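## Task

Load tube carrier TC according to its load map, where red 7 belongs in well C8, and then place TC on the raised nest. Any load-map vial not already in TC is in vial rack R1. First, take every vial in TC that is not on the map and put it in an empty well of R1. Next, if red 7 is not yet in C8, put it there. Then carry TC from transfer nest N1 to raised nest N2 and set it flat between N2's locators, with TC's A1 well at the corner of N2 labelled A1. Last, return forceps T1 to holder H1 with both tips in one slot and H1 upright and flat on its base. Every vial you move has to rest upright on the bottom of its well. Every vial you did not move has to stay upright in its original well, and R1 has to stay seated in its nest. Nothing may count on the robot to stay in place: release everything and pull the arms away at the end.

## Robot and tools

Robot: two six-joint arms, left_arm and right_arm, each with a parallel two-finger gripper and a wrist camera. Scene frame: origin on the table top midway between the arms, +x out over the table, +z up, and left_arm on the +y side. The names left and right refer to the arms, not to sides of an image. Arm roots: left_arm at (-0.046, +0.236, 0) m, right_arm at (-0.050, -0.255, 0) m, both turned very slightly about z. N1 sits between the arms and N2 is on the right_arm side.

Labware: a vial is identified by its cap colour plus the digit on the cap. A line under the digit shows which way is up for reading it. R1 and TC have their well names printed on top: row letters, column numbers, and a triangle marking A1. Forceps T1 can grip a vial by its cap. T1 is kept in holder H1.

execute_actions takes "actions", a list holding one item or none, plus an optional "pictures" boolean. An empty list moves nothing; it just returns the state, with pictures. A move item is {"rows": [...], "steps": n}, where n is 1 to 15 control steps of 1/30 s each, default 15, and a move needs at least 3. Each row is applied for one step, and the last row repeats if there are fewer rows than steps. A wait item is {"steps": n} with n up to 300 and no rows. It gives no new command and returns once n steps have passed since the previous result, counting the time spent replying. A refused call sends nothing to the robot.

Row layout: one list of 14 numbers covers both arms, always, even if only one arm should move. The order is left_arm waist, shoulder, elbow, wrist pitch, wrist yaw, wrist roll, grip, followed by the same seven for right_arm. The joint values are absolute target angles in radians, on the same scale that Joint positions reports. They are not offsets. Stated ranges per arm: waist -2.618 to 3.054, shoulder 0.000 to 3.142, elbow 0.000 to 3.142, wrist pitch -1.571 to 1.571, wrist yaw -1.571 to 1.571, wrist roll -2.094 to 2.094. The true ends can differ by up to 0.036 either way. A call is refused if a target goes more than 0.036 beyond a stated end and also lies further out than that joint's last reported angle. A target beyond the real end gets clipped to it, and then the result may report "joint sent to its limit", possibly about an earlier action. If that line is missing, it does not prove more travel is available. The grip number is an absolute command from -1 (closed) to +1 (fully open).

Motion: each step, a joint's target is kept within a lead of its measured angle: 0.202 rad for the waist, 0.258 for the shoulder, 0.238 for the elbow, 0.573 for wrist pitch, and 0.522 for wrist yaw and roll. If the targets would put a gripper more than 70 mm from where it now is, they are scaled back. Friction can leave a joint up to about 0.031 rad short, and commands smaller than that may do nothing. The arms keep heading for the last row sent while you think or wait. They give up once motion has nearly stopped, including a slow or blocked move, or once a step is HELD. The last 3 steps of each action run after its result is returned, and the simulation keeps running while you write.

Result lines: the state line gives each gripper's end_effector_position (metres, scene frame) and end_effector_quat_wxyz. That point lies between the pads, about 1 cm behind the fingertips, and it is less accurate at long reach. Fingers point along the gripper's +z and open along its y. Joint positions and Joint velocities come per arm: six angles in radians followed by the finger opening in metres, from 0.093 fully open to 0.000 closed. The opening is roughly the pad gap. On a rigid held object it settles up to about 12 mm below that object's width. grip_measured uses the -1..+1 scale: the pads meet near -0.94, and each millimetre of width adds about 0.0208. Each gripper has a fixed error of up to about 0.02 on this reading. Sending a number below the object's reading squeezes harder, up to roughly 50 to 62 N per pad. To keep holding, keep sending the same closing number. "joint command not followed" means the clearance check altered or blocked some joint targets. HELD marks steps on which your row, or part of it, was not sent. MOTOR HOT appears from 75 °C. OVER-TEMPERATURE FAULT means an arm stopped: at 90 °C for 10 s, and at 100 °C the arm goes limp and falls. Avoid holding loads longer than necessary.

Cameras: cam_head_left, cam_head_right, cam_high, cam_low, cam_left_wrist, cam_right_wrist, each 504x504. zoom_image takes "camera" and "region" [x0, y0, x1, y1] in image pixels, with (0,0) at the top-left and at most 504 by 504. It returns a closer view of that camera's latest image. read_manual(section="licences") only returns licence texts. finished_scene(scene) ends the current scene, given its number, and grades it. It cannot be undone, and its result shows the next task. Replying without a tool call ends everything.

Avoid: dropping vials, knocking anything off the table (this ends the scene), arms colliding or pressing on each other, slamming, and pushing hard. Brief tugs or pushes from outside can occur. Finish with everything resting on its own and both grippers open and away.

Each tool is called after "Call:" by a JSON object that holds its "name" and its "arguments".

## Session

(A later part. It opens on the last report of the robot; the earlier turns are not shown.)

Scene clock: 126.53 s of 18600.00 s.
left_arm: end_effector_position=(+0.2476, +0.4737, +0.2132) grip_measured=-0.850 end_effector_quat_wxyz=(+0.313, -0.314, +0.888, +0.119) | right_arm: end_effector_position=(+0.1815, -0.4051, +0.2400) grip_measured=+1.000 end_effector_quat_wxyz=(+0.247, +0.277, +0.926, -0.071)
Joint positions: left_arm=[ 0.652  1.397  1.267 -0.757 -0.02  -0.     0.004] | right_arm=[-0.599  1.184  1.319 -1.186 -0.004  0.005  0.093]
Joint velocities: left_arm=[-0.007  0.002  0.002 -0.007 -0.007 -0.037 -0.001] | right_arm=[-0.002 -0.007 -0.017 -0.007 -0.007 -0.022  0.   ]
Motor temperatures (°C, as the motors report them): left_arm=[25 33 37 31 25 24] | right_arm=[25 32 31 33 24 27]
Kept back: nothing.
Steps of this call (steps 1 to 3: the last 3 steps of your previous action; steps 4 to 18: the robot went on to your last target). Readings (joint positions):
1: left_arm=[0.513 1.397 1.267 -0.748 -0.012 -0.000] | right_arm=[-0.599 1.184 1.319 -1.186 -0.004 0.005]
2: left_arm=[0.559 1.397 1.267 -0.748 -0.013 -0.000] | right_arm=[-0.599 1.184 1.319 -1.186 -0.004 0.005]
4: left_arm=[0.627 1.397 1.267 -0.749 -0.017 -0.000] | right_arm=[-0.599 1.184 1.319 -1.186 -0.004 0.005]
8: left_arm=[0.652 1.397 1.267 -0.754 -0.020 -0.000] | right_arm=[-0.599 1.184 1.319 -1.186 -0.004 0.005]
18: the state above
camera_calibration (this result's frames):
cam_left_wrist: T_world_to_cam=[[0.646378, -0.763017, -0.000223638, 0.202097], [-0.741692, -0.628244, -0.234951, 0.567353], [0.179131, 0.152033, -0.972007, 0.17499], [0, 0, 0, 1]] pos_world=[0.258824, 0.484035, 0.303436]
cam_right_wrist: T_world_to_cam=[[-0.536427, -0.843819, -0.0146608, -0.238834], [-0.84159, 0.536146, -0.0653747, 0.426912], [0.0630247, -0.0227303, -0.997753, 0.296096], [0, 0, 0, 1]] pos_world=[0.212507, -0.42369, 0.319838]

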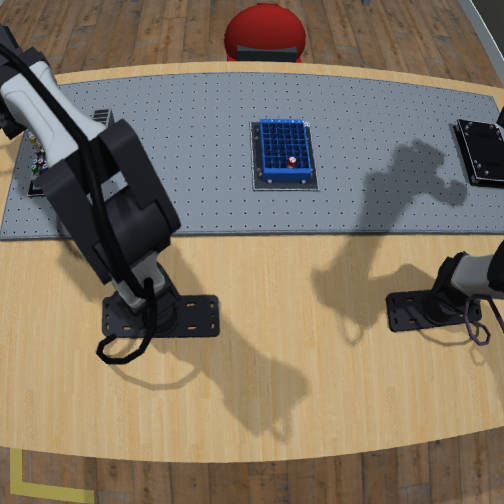

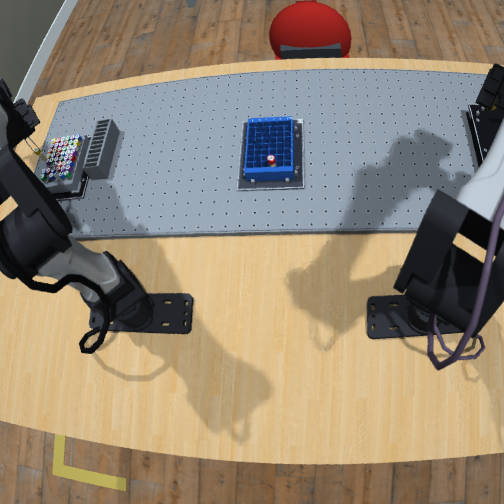

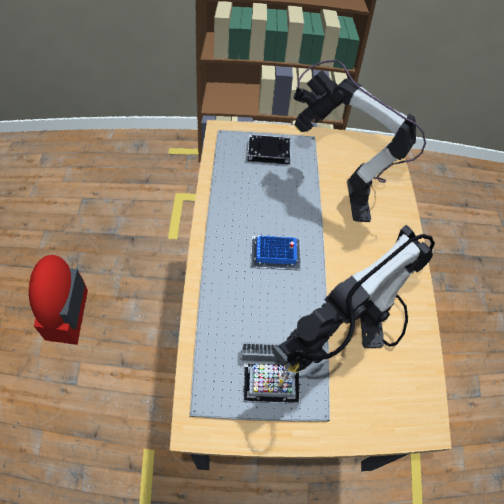

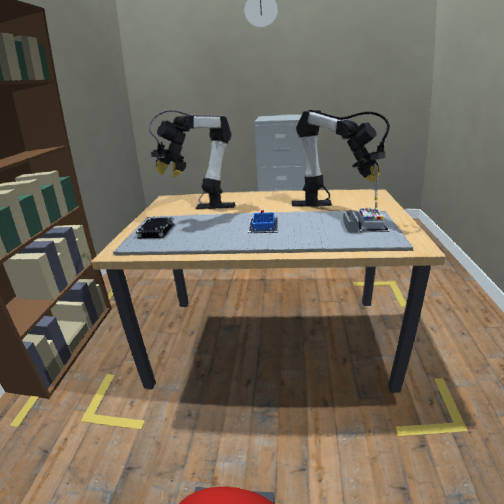

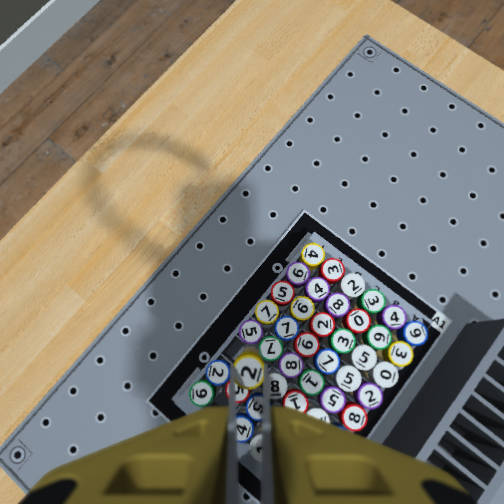

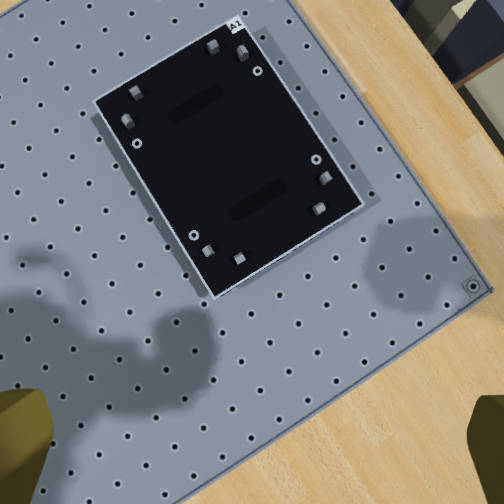

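Call:
{"name": "execute_actions", "arguments": {"actions": [{"rows":[[0.65,1.375,1.265,-0.772,-0.005,0,-0.86,-0.6,1.2,1.3,-1.2,0,0,1],[0.65,1.39,1.265,-0.781,0.0,0,-0.86,-0.6,1.2,1.3,-1.2,0,0,1],[0.65,1.40,1.265,-0.781,0.0,0,-0.86,-0.6,1.2,1.3,-1.2,0,0,1],[0.65,1.41,1.265,-0.781,0.0,0,-0.86,-0.6,1.2,1.3,-1.2,0,0,1],[0.65,1.416,1.265,-0.781,0.0,0,-0.86,-0.6,1.2,1.3,-1.2,0,0,1],[0.65,1.42,1.265,-0.781,0.0,0,-0.86,-0.6,1.2,1.3,-1.2,0,0,1],[0.65,1.424,1.265,-0.781,0.0,0,-0.86,-0.6,1.2,1.3,-1.2,0,0,1]],"steps":15}]}}

Call:
{"name": "execute_actions", "arguments": {"actions": [{"steps":8}], "pictures": true}}

Call:
{"name": "zoom_image", "arguments": {"camera": "cam_left_wrist", "region": [190,290,310,410]}}

Scene clock: 127.23 s of 18600.00 s.
left_arm: end_effector_position=(+0.2465, +0.4707, +0.2110) grip_measured=-0.850 end_effector_quat_wxyz=(+0.308, -0.313, +0.891, +0.113) | right_arm: end_effector_position=(+0.1815, -0.4051, +0.2400) grip_measured=+1.000 end_effector_quat_wxyz=(+0.247, +0.277, +0.926, -0.071)
Joint positions: left_arm=[ 0.652  1.397  1.267 -0.771 -0.01  -0.     0.004] | right_arm=[-0.599  1.184  1.319 -1.186 -0.004  0.005  0.093]
Joint velocities: left_arm=[ 0.002  0.012  0.012 -0.051  0.081  0.066 -0.001] | right_arm=[ 0.007 -0.007  0.007 -0.007 -0.051  0.037  0.   ]
Motor temperatures (°C, as the motors report them): left_arm=[25 33 37 31 25 24] | right_arm=[25 32 31 33 24 27]
Steps of this call (steps 1 to 9: the robot went on to your last target; steps 10 to 21: the first 12 steps of this action). Readings (joint positions):
10: left_arm=[0.652 1.397 1.267 -0.757 -0.019 -0.000] | right_arm=[-0.599 1.184 1.319 -1.186 -0.004 0.005]
11: left_arm=[0.652 1.397 1.267 -0.759 -0.017 -0.000] | right_arm=[-0.599 1.184 1.319 -1.186 -0.004 0.005]
13: left_arm=[0.652 1.397 1.267 -0.764 -0.014 -0.000] | right_arm=[-0.599 1.184 1.319 -1.186 -0.004 0.005]
17: left_arm=[0.652 1.397 1.267 -0.769 -0.011 -0.000] | right_arm=[-0.599 1.184 1.319 -1.186 -0.004 0.005]
21: the state above

Scene clock: 127.50 s of 18600.00 s.
left_arm: end_effector_position=(+0.2464, +0.4705, +0.2108) grip_measured=-0.850 end_effector_quat_wxyz=(+0.308, -0.313, +0.891, +0.112) | right_arm: end_effector_position=(+0.1815, -0.4051, +0.2400) grip_measured=+1.000 end_effector_quat_wxyz=(+0.247, +0.277, +0.926, -0.071)
Joint positions: left_arm=[ 0.652  1.397  1.267 -0.772 -0.009 -0.     0.004] | right_arm=[-0.599  1.184  1.319 -1.186 -0.004  0.005  0.093]
Joint velocities: left_arm=[-0.007  0.007  0.002 -0.007 -0.022  0.022  0.   ] | right_arm=[-0.007 -0.007  0.007 -0.066 -0.022  0.022  0.   ]
Motor temperatures (°C, as the motors report them): left_arm=[25 33 37 31 25 24] | right_arm=[25 32 31 33 24 27]
Kept back: nothing.
Steps of this call (steps 1 to 3: the last 3 steps of your previous action; steps 4 to 8: the robot went on to your last target). Readings (joint positions):
1: left_arm=[0.652 1.397 1.267 -0.772 -0.010 -0.000] | right_arm=[-0.599 1.184 1.319 -1.186 -0.004 0.005]
2: left_arm=[0.652 1.397 1.267 -0.772 -0.010 -0.000] | right_arm=[-0.599 1.184 1.319 -1.186 -0.004 0.005]
4: left_arm=[0.652 1.397 1.267 -0.772 -0.009 -0.000] | right_arm=[-0.599 1.184 1.319 -1.186 -0.004 0.005]
8: the state above
camera_calibration (this result's frames):
cam_left_wrist: T_world_to_cam=[[0.641474, -0.767109, 0.00738109, 0.201983], [-0.747381, -0.627088, -0.219505, 0.561483], [0.173013, 0.13529, -0.975583, 0.183508], [0, 0, 0, 1]] pos_world=[0.258325, 0.482216, 0.300785]
cam_right_wrist: T_world_to_cam=[[-0.536427, -0.843819, -0.0146608, -0.238834], [-0.84159, 0.536146, -0.0653747, 0.426912], [0.0630247, -0.0227303, -0.997753, 0.296096], [0, 0, 0, 1]] pos_world=[0.212507, -0.42369, 0.319838]

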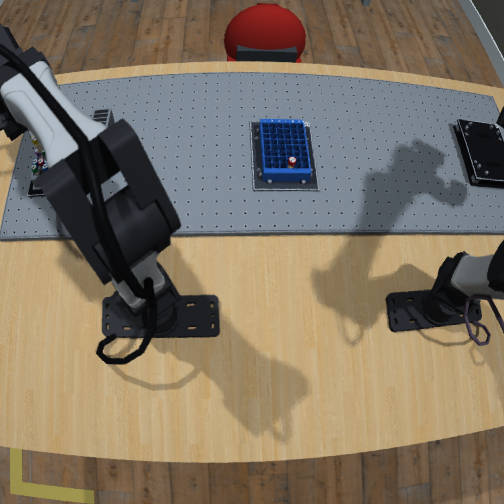

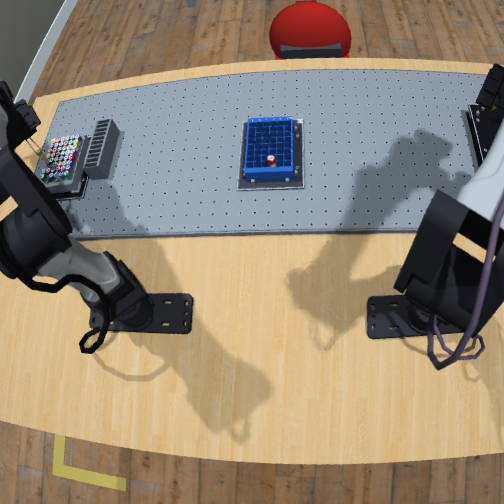

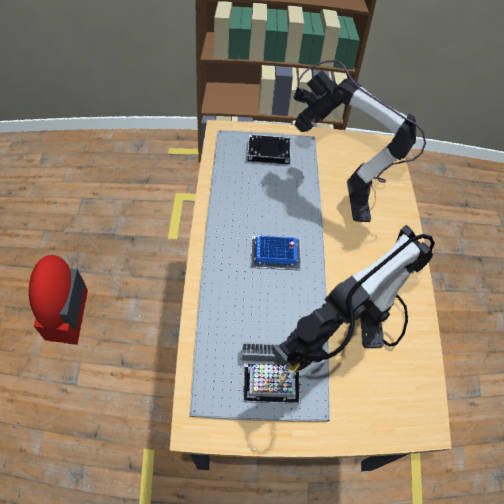

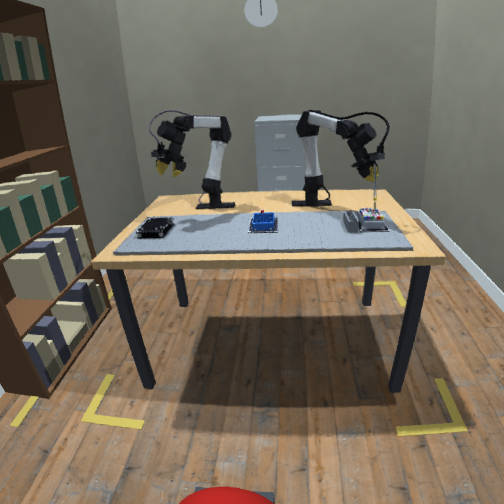

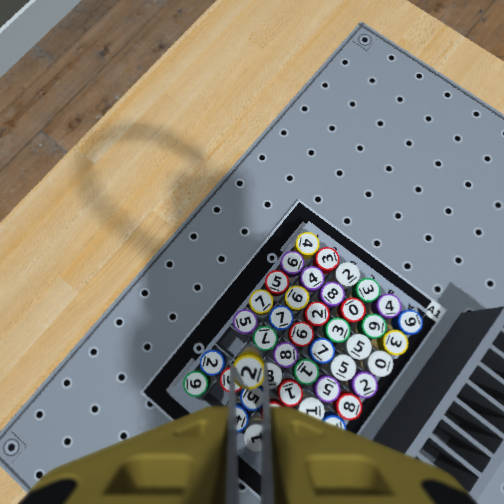

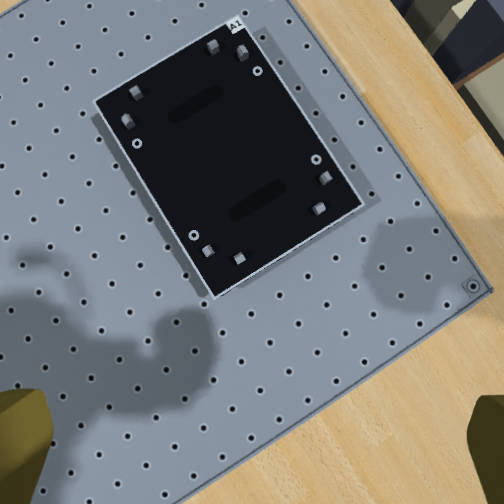

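Region (190, 290, 310, 410) of cam_left_wrist's 504x504 image, scaled by 4.200, with more detail than that image has.

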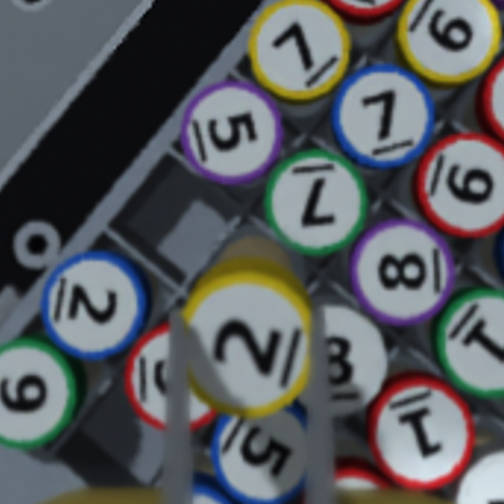

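Call:
{"name": "execute_actions", "arguments": {"actions": [{"rows":[[0.65,1.426,1.265,-0.772,-0.023,0,-0.86,-0.6,1.2,1.3,-1.2,0,0,1],[0.65,1.429,1.265,-0.772,-0.023,0,-0.86,-0.6,1.2,1.3,-1.2,0,0,1],[0.65,1.432,1.265,-0.772,-0.023,0,-0.86,-0.6,1.2,1.3,-1.2,0,0,1],[0.65,1.435,1.265,-0.772,-0.023,0,-0.86,-0.6,1.2,1.3,-1.2,0,0,1],[0.65,1.438,1.265,-0.772,-0.023,0,-0.86,-0.6,1.2,1.3,-1.2,0,0,1],[0.65,1.441,1.265,-0.772,-0.023,0,-0.86,-0.6,1.2,1.3,-1.2,0,0,1],[0.65,1.444,1.265,-0.772,-0.023,0,-0.86,-0.6,1.2,1.3,-1.2,0,0,1],[0.65,1.447,1.265,-0.772,-0.023,0,-0.86,-0.6,1.2,1.3,-1.2,0,0,1],[0.65,1.45,1.265,-0.772,-0.023,0,-0.86,-0.6,1.2,1.3,-1.2,0,0,1]],"steps":15}]}}

Call:
{"name": "execute_actions", "arguments": {"actions": [{"steps":6}], "pictures": true}}

Call:
{"name": "zoom_image", "arguments": {"camera": "cam_left_wrist", "region": [190,290,310,410]}}

Scene clock: 128.13 s of 18600.00 s.
left_arm: end_effector_position=(+0.2486, +0.4730, +0.1976) grip_measured=-0.850 end_effector_quat_wxyz=(+0.291, -0.316, +0.897, +0.108) | right_arm: end_effector_position=(+0.1815, -0.4051, +0.2400) grip_measured=+1.000 end_effector_quat_wxyz=(+0.247, +0.277, +0.926, -0.071)
Joint positions: left_arm=[ 0.652  1.434  1.267 -0.773 -0.013 -0.     0.004] | right_arm=[-0.599  1.184  1.319 -1.186 -0.004  0.005  0.093]
Joint velocities: left_arm=[-0.002  0.007 -0.007  0.051 -0.037 -0.022 -0.002] | right_arm=[ 0.002  0.002 -0.007  0.007 -0.007  0.007  0.   ]
Motor temperatures (°C, as the motors report them): left_arm=[25 33 37 31 25 24] | right_arm=[25 32 31 33 24 27]
Steps of this call (steps 1 to 7: the robot went on to your last target; steps 8 to 19: the first 12 steps of this action). Readings (joint positions):
8: left_arm=[0.652 1.397 1.267 -0.773 -0.009 -0.000] | right_arm=[-0.599 1.184 1.319 -1.186 -0.004 0.005]
9: left_arm=[0.652 1.398 1.267 -0.773 -0.010 -0.000] | right_arm=[-0.599 1.184 1.319 -1.186 -0.004 0.005]
11: left_arm=[0.652 1.405 1.267 -0.773 -0.011 -0.000] | right_arm=[-0.599 1.184 1.319 -1.186 -0.004 0.005]
15: left_arm=[0.652 1.424 1.267 -0.773 -0.013 -0.000] | right_arm=[-0.599 1.184 1.319 -1.186 -0.004 0.005]
19: the state above

Scene clock: 128.33 s of 18600.00 s.
left_arm: end_effector_position=(+0.2486, +0.4731, +0.1974) grip_measured=-0.850 end_effector_quat_wxyz=(+0.291, -0.316, +0.897, +0.108) | right_arm: end_effector_position=(+0.1815, -0.4051, +0.2400) grip_measured=+1.000 end_effector_quat_wxyz=(+0.247, +0.277, +0.926, -0.071)
Joint positions: left_arm=[ 0.652  1.435  1.267 -0.773 -0.013 -0.     0.004] | right_arm=[-0.599  1.184  1.319 -1.186 -0.004  0.005  0.093]
Joint velocities: left_arm=[-0.002  0.002 -0.007 -0.022 -0.037 -0.037  0.001] | right_arm=[-0.012  0.002 -0.002  0.007 -0.037 -0.022  0.   ]
Motor temperatures (°C, as the motors report them): left_arm=[25 33 37 31 25 24] | right_arm=[25 32 31 33 24 27]
Kept back: nothing.
Steps of this call (steps 1 to 3: the last 3 steps of your previous action; steps 4 to 6: the robot went on to your last target). Readings (joint positions):
1: left_arm=[0.652 1.435 1.267 -0.773 -0.013 -0.000] | right_arm=[-0.599 1.184 1.319 -1.186 -0.004 0.005]
2: left_arm=[0.652 1.435 1.267 -0.773 -0.013 -0.000] | right_arm=[-0.599 1.184 1.319 -1.186 -0.004 0.005]
4: left_arm=[0.652 1.435 1.267 -0.773 -0.013 -0.000] | right_arm=[-0.599 1.184 1.319 -1.186 -0.004 0.005]
6: the state above
camera_calibration (this result's frames):
cam_left_wrist: T_world_to_cam=[[0.643411, -0.765514, 0.00338266, 0.202197], [-0.752249, -0.633069, -0.182605, 0.558542], [0.141928, 0.114945, -0.983181, 0.188566], [0, 0, 0, 1]] pos_world=[0.263304, 0.486706, 0.286702]
cam_right_wrist: T_world_to_cam=[[-0.536427, -0.843819, -0.0146608, -0.238834], [-0.84159, 0.536146, -0.0653747, 0.426912], [0.0630247, -0.0227303, -0.997753, 0.296096], [0, 0, 0, 1]] pos_world=[0.212507, -0.42369, 0.319838]

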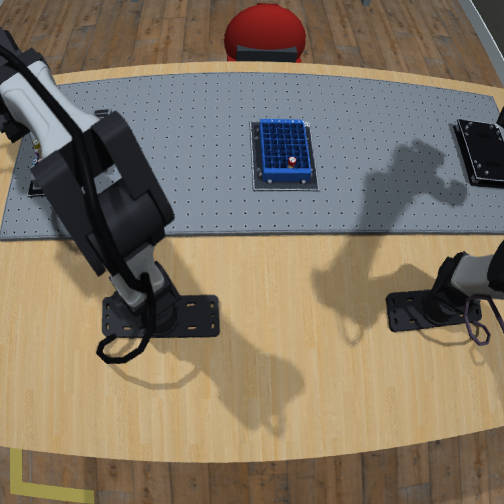

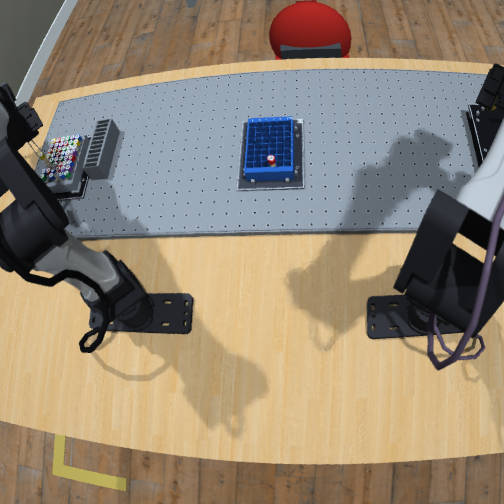

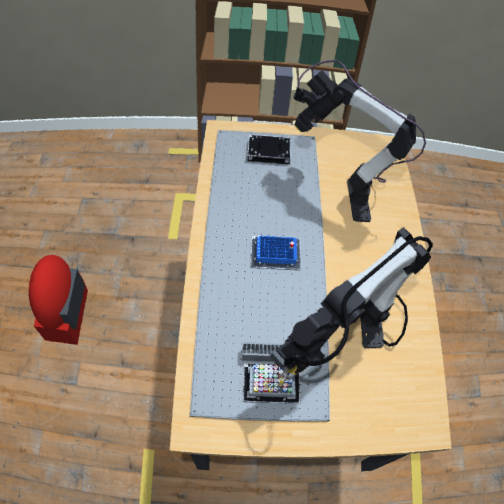

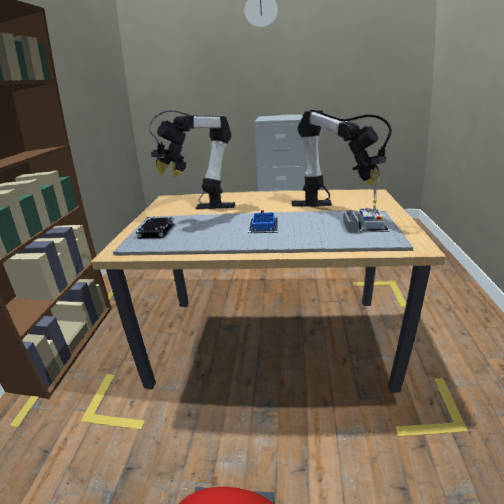

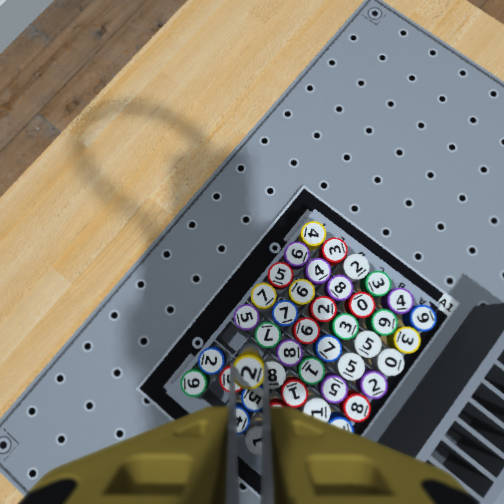

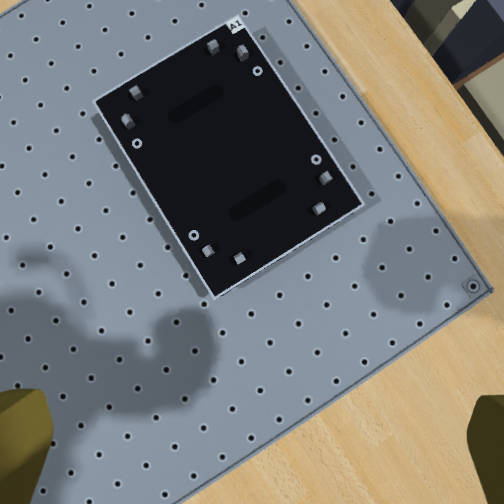

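Region (190, 290, 310, 410) of cam_left_wrist's 504x504 image, scaled by 4.200, with more detail than that image has.

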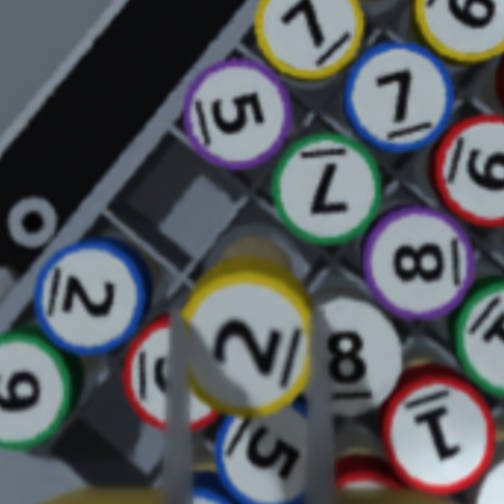

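Call:
{"name": "execute_actions", "arguments": {"actions": [{"rows":[[0.65,1.455,1.265,-0.755,-0.018,0,-0.86,-0.6,1.2,1.3,-1.2,0,0,1],[0.65,1.46,1.265,-0.75,-0.018,0,-0.86,-0.6,1.2,1.3,-1.2,0,0,1],[0.65,1.464,1.265,-0.748,-0.018,0,-0.86,-0.6,1.2,1.3,-1.2,0,0,1],[0.65,1.467,1.265,-0.747,-0.018,0,-0.86,-0.6,1.2,1.3,-1.2,0,0,1],[0.65,1.47,1.265,-0.746,-0.018,0,-0.86,-0.6,1.2,1.3,-1.2,0,0,1],[0.65,1.473,1.265,-0.745,-0.018,0,-0.86,-0.6,1.2,1.3,-1.2,0,0,1],[0.65,1.476,1.265,-0.744,-0.018,0,-0.86,-0.6,1.2,1.3,-1.2,0,0,1],[0.65,1.479,1.265,-0.744,-0.018,0,-0.86,-0.6,1.2,1.3,-1.2,0,0,1],[0.65,1.482,1.265,-0.744,-0.018,0,-0.86,-0.6,1.2,1.3,-1.2,0,0,1],[0.65,1.485,1.265,-0.744,-0.018,0,-0.86,-0.6,1.2,1.3,-1.2,0,0,1]],"steps":15}]}}

Call:
{"name": "execute_actions", "arguments": {"actions": [{"steps":6}], "pictures": true}}

Call:
{"name": "zoom_image", "arguments": {"camera": "cam_left_wrist", "region": [190,290,310,410]}}

Scene clock: 129.07 s of 18600.00 s.
left_arm: end_effector_position=(+0.2512, +0.4752, +0.1859) grip_measured=-0.850 end_effector_quat_wxyz=(+0.277, -0.317, +0.901, +0.103) | right_arm: end_effector_position=(+0.1815, -0.4051, +0.2400) grip_measured=+1.000 end_effector_quat_wxyz=(+0.247, +0.277, +0.926, -0.071)
Joint positions: left_arm=[ 0.652  1.468  1.267 -0.769 -0.013 -0.     0.004] | right_arm=[-0.599  1.184  1.319 -1.186 -0.004  0.005  0.093]
Joint velocities: left_arm=[ 0.002  0.061  0.017 -0.007  0.037  0.007 -0.002] | right_arm=[-0.002 -0.017  0.002  0.007 -0.037 -0.007  0.   ]
Motor temperatures (°C, as the motors report them): left_arm=[25 33 37 31 25 24] | right_arm=[25 31 31 33 24 27]
Steps of this call (steps 1 to 10: the robot went on to your last target; steps 11 to 22: the first 12 steps of this action). Readings (joint positions):
11: left_arm=[0.652 1.435 1.267 -0.773 -0.013 -0.000] | right_arm=[-0.599 1.184 1.319 -1.186 -0.004 0.005]
12: left_arm=[0.652 1.435 1.267 -0.773 -0.013 -0.000] | right_arm=[-0.599 1.184 1.319 -1.186 -0.004 0.005]
14: left_arm=[0.652 1.437 1.267 -0.771 -0.013 -0.000] | right_arm=[-0.599 1.184 1.319 -1.186 -0.004 0.005]
18: left_arm=[0.652 1.454 1.267 -0.769 -0.013 -0.000] | right_arm=[-0.599 1.184 1.319 -1.186 -0.004 0.005]
22: the state above

Scene clock: 129.27 s of 18600.00 s.
left_arm: end_effector_position=(+0.2514, +0.4754, +0.1854) grip_measured=-0.850 end_effector_quat_wxyz=(+0.277, -0.317, +0.901, +0.103) | right_arm: end_effector_position=(+0.1815, -0.4051, +0.2400) grip_measured=+1.000 end_effector_quat_wxyz=(+0.247, +0.277, +0.926, -0.071)
Joint positions: left_arm=[ 0.652  1.47   1.267 -0.768 -0.013 -0.     0.004] | right_arm=[-0.599  1.184  1.319 -1.186 -0.004  0.005  0.093]
Joint velocities: left_arm=[-0.002 -0.012  0.007  0.037  0.037 -0.081  0.   ] | right_arm=[ 0.017 -0.007  0.022  0.007 -0.007  0.022  0.   ]
Motor temperatures (°C, as the motors report them): left_arm=[25 33 37 31 25 24] | right_arm=[25 31 31 33 24 27]
Kept back: nothing.
Steps of this call (steps 1 to 3: the last 3 steps of your previous action; steps 4 to 6: the robot went on to your last target). Readings (joint positions):
1: left_arm=[0.652 1.469 1.267 -0.769 -0.013 -0.000] | right_arm=[-0.599 1.184 1.319 -1.186 -0.004 0.005]
2: left_arm=[0.652 1.470 1.267 -0.769 -0.013 -0.000] | right_arm=[-0.599 1.184 1.319 -1.186 -0.004 0.005]
4: left_arm=[0.652 1.470 1.267 -0.768 -0.013 -0.000] | right_arm=[-0.599 1.184 1.319 -1.186 -0.004 0.005]
6: the state above
camera_calibration (this result's frames):
cam_left_wrist: T_world_to_cam=[[0.643482, -0.765457, 0.00256714, 0.202247], [-0.756251, -0.636254, -0.152531, 0.556871], [0.118389, 0.0962093, -0.988295, 0.191865], [0, 0, 0, 1]] pos_world=[0.268277, 0.490664, 0.27404]
cam_right_wrist: T_world_to_cam=[[-0.536427, -0.843819, -0.0146608, -0.238834], [-0.84159, 0.536146, -0.0653747, 0.426912], [0.0630247, -0.0227303, -0.997753, 0.296096], [0, 0, 0, 1]] pos_world=[0.212507, -0.42369, 0.319838]

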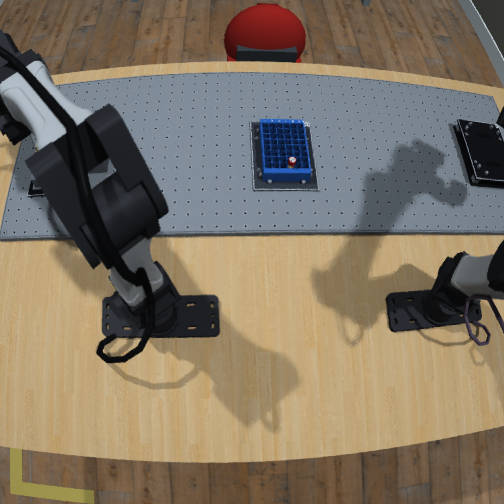

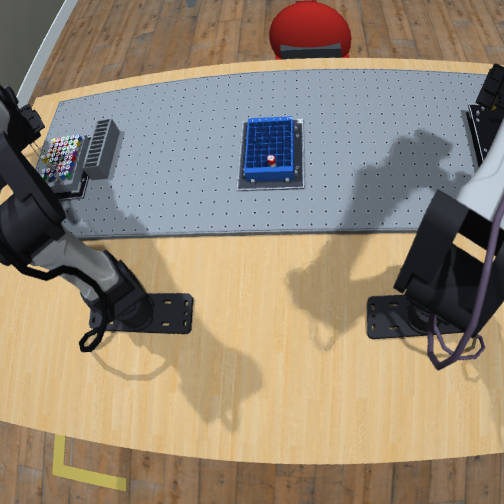

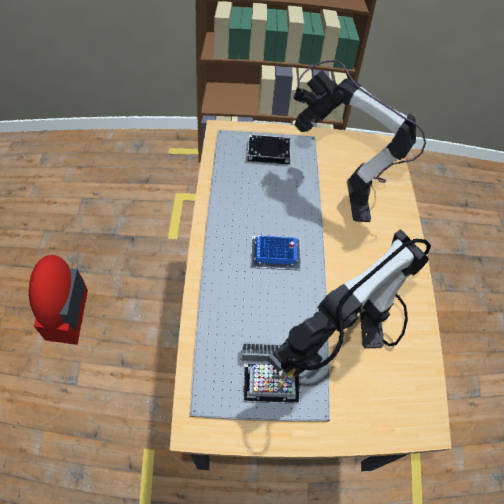

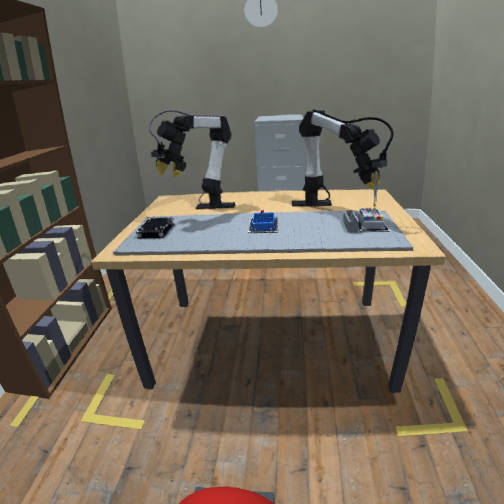

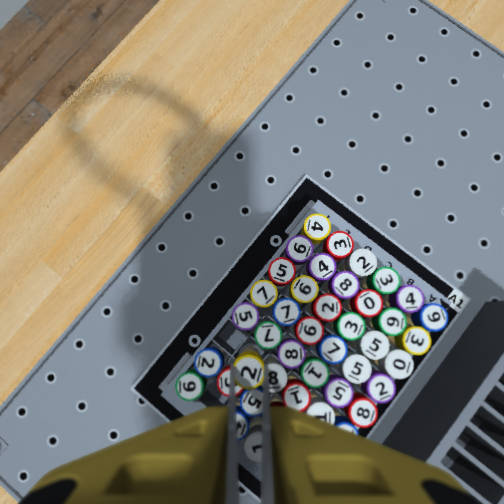

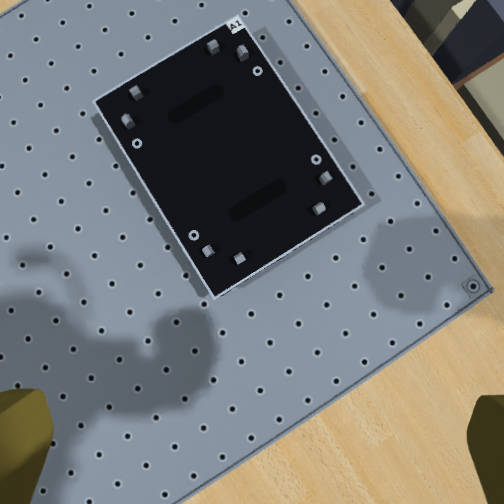

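Region (190, 290, 310, 410) of cam_left_wrist's 504x504 image, scaled by 4.200, with more detail than that image has.

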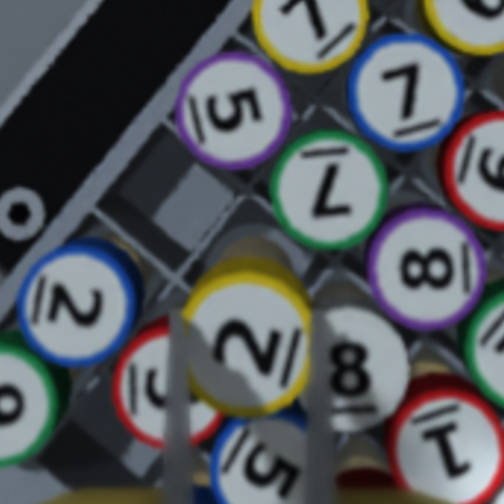

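Call:
{"name": "execute_actions", "arguments": {"actions": [{"rows":[[0.65,1.488,1.265,-0.741,-0.018,0,-0.86,-0.6,1.2,1.3,-1.2,0,0,1],[0.65,1.491,1.265,-0.740,-0.018,0,-0.86,-0.6,1.2,1.3,-1.2,0,0,1],[0.65,1.494,1.265,-0.740,-0.018,0,-0.86,-0.6,1.2,1.3,-1.2,0,0,1],[0.65,1.497,1.265,-0.740,-0.018,0,-0.86,-0.6,1.2,1.3,-1.2,0,0,1],[0.65,1.500,1.265,-0.739,-0.018,0,-0.86,-0.6,1.2,1.3,-1.2,0,0,1],[0.65,1.503,1.265,-0.739,-0.018,0,-0.86,-0.6,1.2,1.3,-1.2,0,0,1],[0.65,1.506,1.265,-0.738,-0.018,0,-0.86,-0.6,1.2,1.3,-1.2,0,0,1],[0.65,1.509,1.265,-0.738,-0.018,0,-0.86,-0.6,1.2,1.3,-1.2,0,0,1]],"steps":15}], "pictures": true}}

Scene clock: 130.47 s of 18600.00 s.
left_arm: end_effector_position=(+0.2536, +0.4771, +0.1773) grip_measured=-0.850 end_effector_quat_wxyz=(+0.268, -0.318, +0.904, +0.100) | right_arm: end_effector_position=(+0.1815, -0.4051, +0.2400) grip_measured=+1.000 end_effector_quat_wxyz=(+0.247, +0.277, +0.926, -0.071)
Joint positions: left_arm=[ 0.652  1.494  1.267 -0.762 -0.013 -0.     0.004] | right_arm=[-0.599  1.184  1.319 -1.186 -0.004  0.005  0.093]
Joint velocities: left_arm=[-0.002  0.012  0.002  0.066  0.051  0.022  0.001] | right_arm=[-0.002  0.017  0.002 -0.081 -0.081 -0.066  0.   ]
Motor temperatures (°C, as the motors report them): left_arm=[25 33 37 31 25 24] | right_arm=[25 31 31 33 24 27]
Steps of this call (steps 1 to 15: the robot went on to your last target; steps 16 to 24: nothing new was sent; steps 25 to 36: the first 12 steps of this action). Readings (joint positions):
25: left_arm=[0.652 1.470 1.267 -0.768 -0.013 -0.000] | right_arm=[-0.599 1.184 1.319 -1.186 -0.004 0.005]
26: left_arm=[0.652 1.470 1.267 -0.767 -0.013 -0.000] | right_arm=[-0.599 1.184 1.319 -1.186 -0.004 0.005]
28: left_arm=[0.652 1.470 1.267 -0.766 -0.013 -0.000] | right_arm=[-0.599 1.184 1.319 -1.186 -0.004 0.005]
32: left_arm=[0.652 1.481 1.267 -0.763 -0.013 -0.000] | right_arm=[-0.599 1.184 1.319 -1.186 -0.004 0.005]
36: the state above
camera_calibration (this result's frames):
cam_left_wrist: T_world_to_cam=[[0.643516, -0.76543, 0.0020664, 0.20226], [-0.758346, -0.637922, -0.134038, 0.556459], [0.103915, 0.0846887, -0.990974, 0.193068], [0, 0, 0, 1]] pos_world=[0.271768, 0.493443, 0.265494]
cam_right_wrist: T_world_to_cam=[[-0.536427, -0.843819, -0.0146608, -0.238834], [-0.84159, 0.536146, -0.0653747, 0.426912], [0.0630247, -0.0227303, -0.997753, 0.296096], [0, 0, 0, 1]] pos_world=[0.212507, -0.42369, 0.319838]

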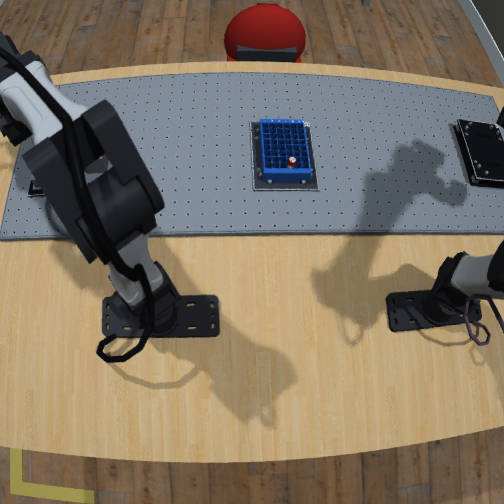

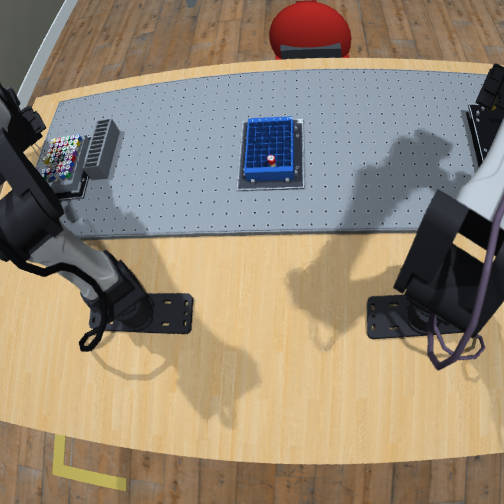

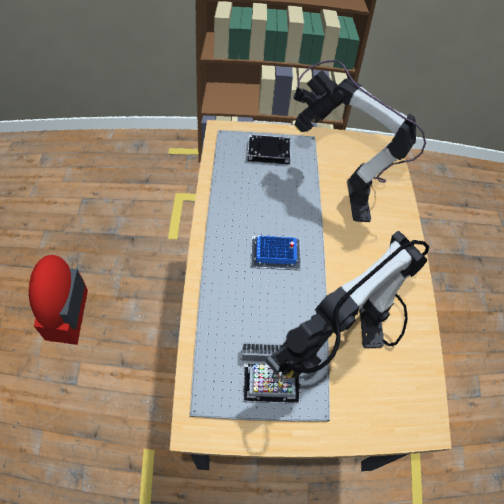

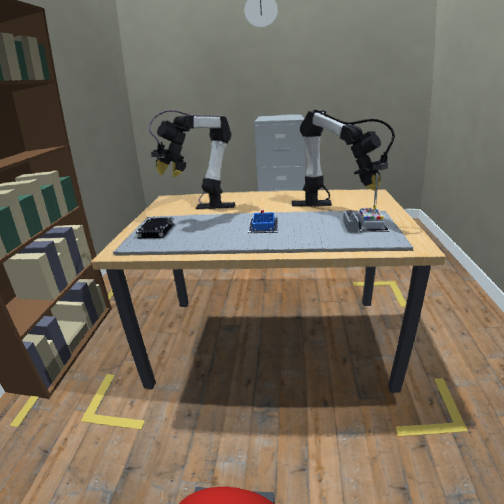

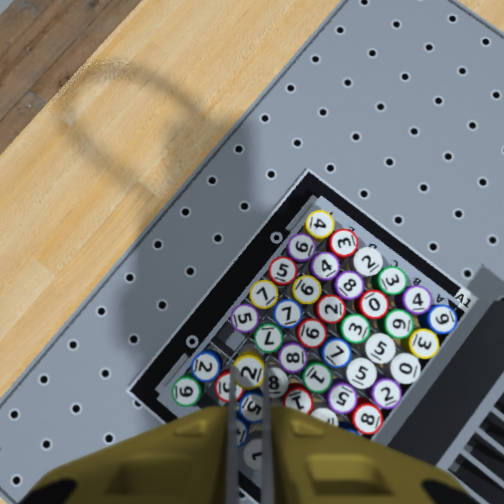

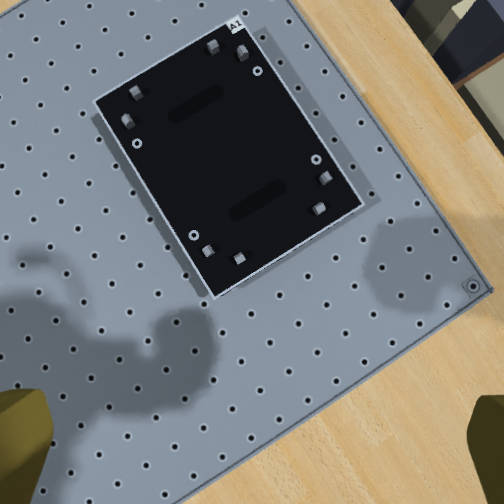

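Call:
{"name": "execute_actions", "arguments": {"actions": [{"rows":[[0.65,1.513,1.265,-0.738,-0.018,0,-0.86,-0.6,1.2,1.3,-1.2,0,0,1],[0.65,1.517,1.265,-0.737,-0.018,0,-0.86,-0.6,1.2,1.3,-1.2,0,0,1],[0.65,1.520,1.265,-0.737,-0.018,0,-0.86,-0.6,1.2,1.3,-1.2,0,0,1],[0.65,1.523,1.265,-0.736,-0.018,0,-0.86,-0.6,1.2,1.3,-1.2,0,0,1],[0.65,1.526,1.265,-0.736,-0.018,0,-0.86,-0.6,1.2,1.3,-1.2,0,0,1],[0.65,1.529,1.265,-0.735,-0.018,0,-0.86,-0.6,1.2,1.3,-1.2,0,0,1],[0.65,1.532,1.265,-0.735,-0.018,0,-0.86,-0.6,1.2,1.3,-1.2,0,0,1],[0.65,1.535,1.265,-0.734,-0.018,0,-0.86,-0.6,1.2,1.3,-1.2,0,0,1],[0.65,1.538,1.265,-0.734,-0.018,0,-0.86,-0.6,1.2,1.3,-1.2,0,0,1],[0.65,1.541,1.265,-0.733,-0.018,0,-0.86,-0.6,1.2,1.3,-1.2,0,0,1]],"steps":15}], "pictures": true}}

Call:
{"name": "zoom_image", "arguments": {"camera": "cam_left_wrist", "region": [170,270,330,430]}}

Scene clock: 131.03 s of 18600.00 s.
left_arm: end_effector_position=(+0.2558, +0.4788, +0.1669) grip_measured=-0.850 end_effector_quat_wxyz=(+0.257, -0.319, +0.907, +0.096) | right_arm: end_effector_position=(+0.1815, -0.4051, +0.2400) grip_measured=+1.000 end_effector_quat_wxyz=(+0.247, +0.277, +0.926, -0.071)
Joint positions: left_arm=[ 0.652  1.524  1.267 -0.758 -0.013 -0.     0.004] | right_arm=[-0.599  1.184  1.319 -1.186 -0.004  0.005  0.093]
Joint velocities: left_arm=[ 0.002  0.1    0.007 -0.007 -0.007 -0.051  0.001] | right_arm=[-0.012 -0.007 -0.002 -0.051  0.022  0.022  0.   ]
Motor temperatures (°C, as the motors report them): left_arm=[25 32 37 32 25 24] | right_arm=[25 31 31 33 24 27]
Steps of this call (steps 1 to 3: the last 3 steps of your previous action; steps 4 to 5: the robot went on to your last target; steps 6 to 17: the first 12 steps of this action). Readings (joint positions):
6: left_arm=[0.652 1.495 1.267 -0.761 -0.013 -0.000] | right_arm=[-0.599 1.184 1.319 -1.186 -0.004 0.005]
7: left_arm=[0.652 1.495 1.267 -0.761 -0.013 -0.000] | right_arm=[-0.599 1.184 1.319 -1.186 -0.004 0.005]
9: left_arm=[0.652 1.495 1.267 -0.761 -0.013 -0.000] | right_arm=[-0.599 1.184 1.319 -1.186 -0.004 0.005]
13: left_arm=[0.652 1.507 1.267 -0.758 -0.013 -0.000] | right_arm=[-0.599 1.184 1.319 -1.186 -0.004 0.005]
17: the state above
camera_calibration (this result's frames):
cam_left_wrist: T_world_to_cam=[[0.64355, -0.765403, 0.00138058, 0.202302], [-0.760773, -0.639854, -0.108678, 0.555048], [0.0840661, 0.0688897, -0.994076, 0.195512], [0, 0, 0, 1]] pos_world=[0.275638, 0.496523, 0.254397]
cam_right_wrist: T_world_to_cam=[[-0.536427, -0.843819, -0.0146608, -0.238834], [-0.84159, 0.536146, -0.0653747, 0.426912], [0.0630247, -0.0227303, -0.997753, 0.296096], [0, 0, 0, 1]] pos_world=[0.212507, -0.42369, 0.319838]

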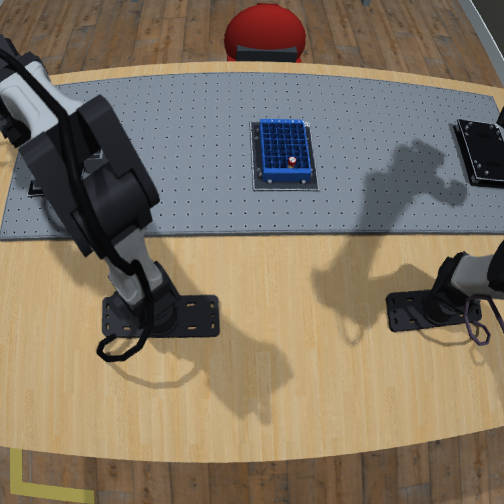

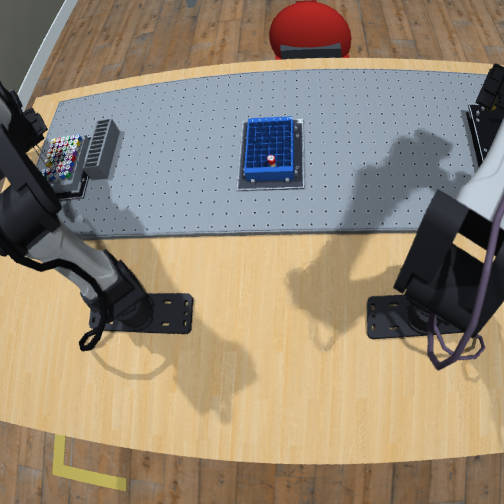

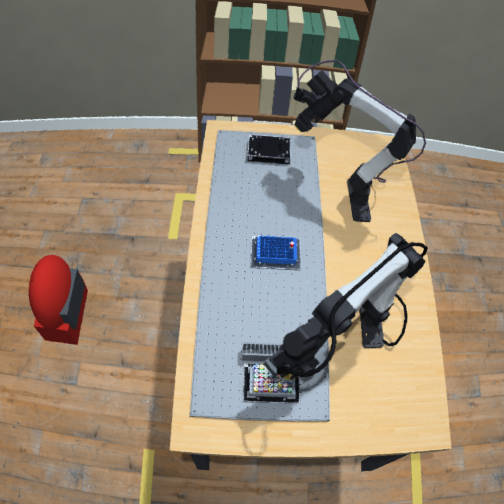

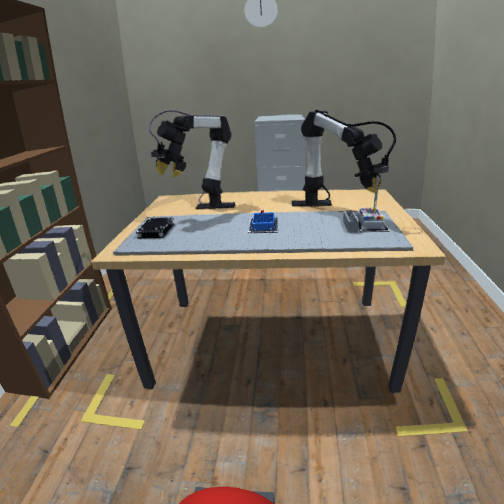

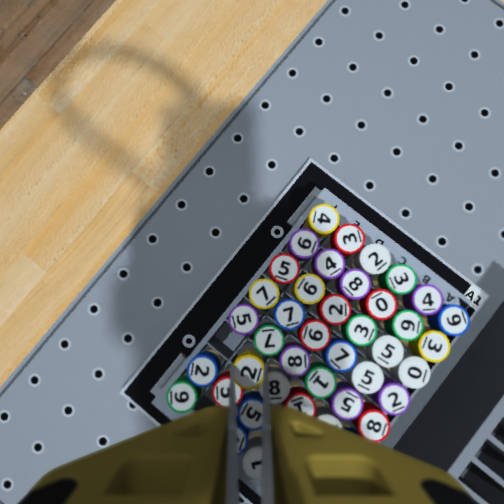

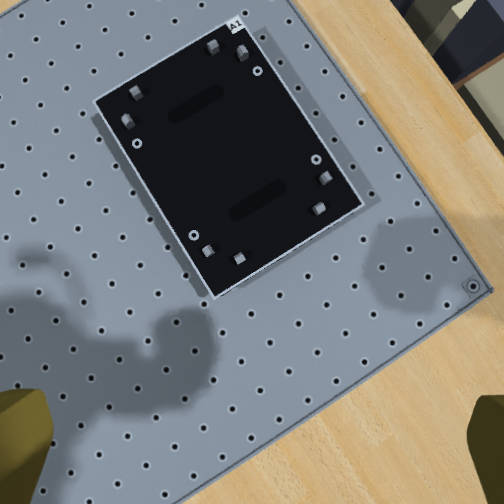

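Region (170, 270, 330, 430) of cam_left_wrist's 504x504 image, scaled by 3.150, with more detail than that image has.

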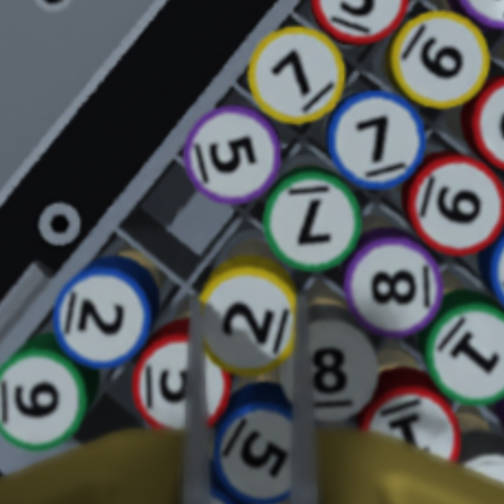

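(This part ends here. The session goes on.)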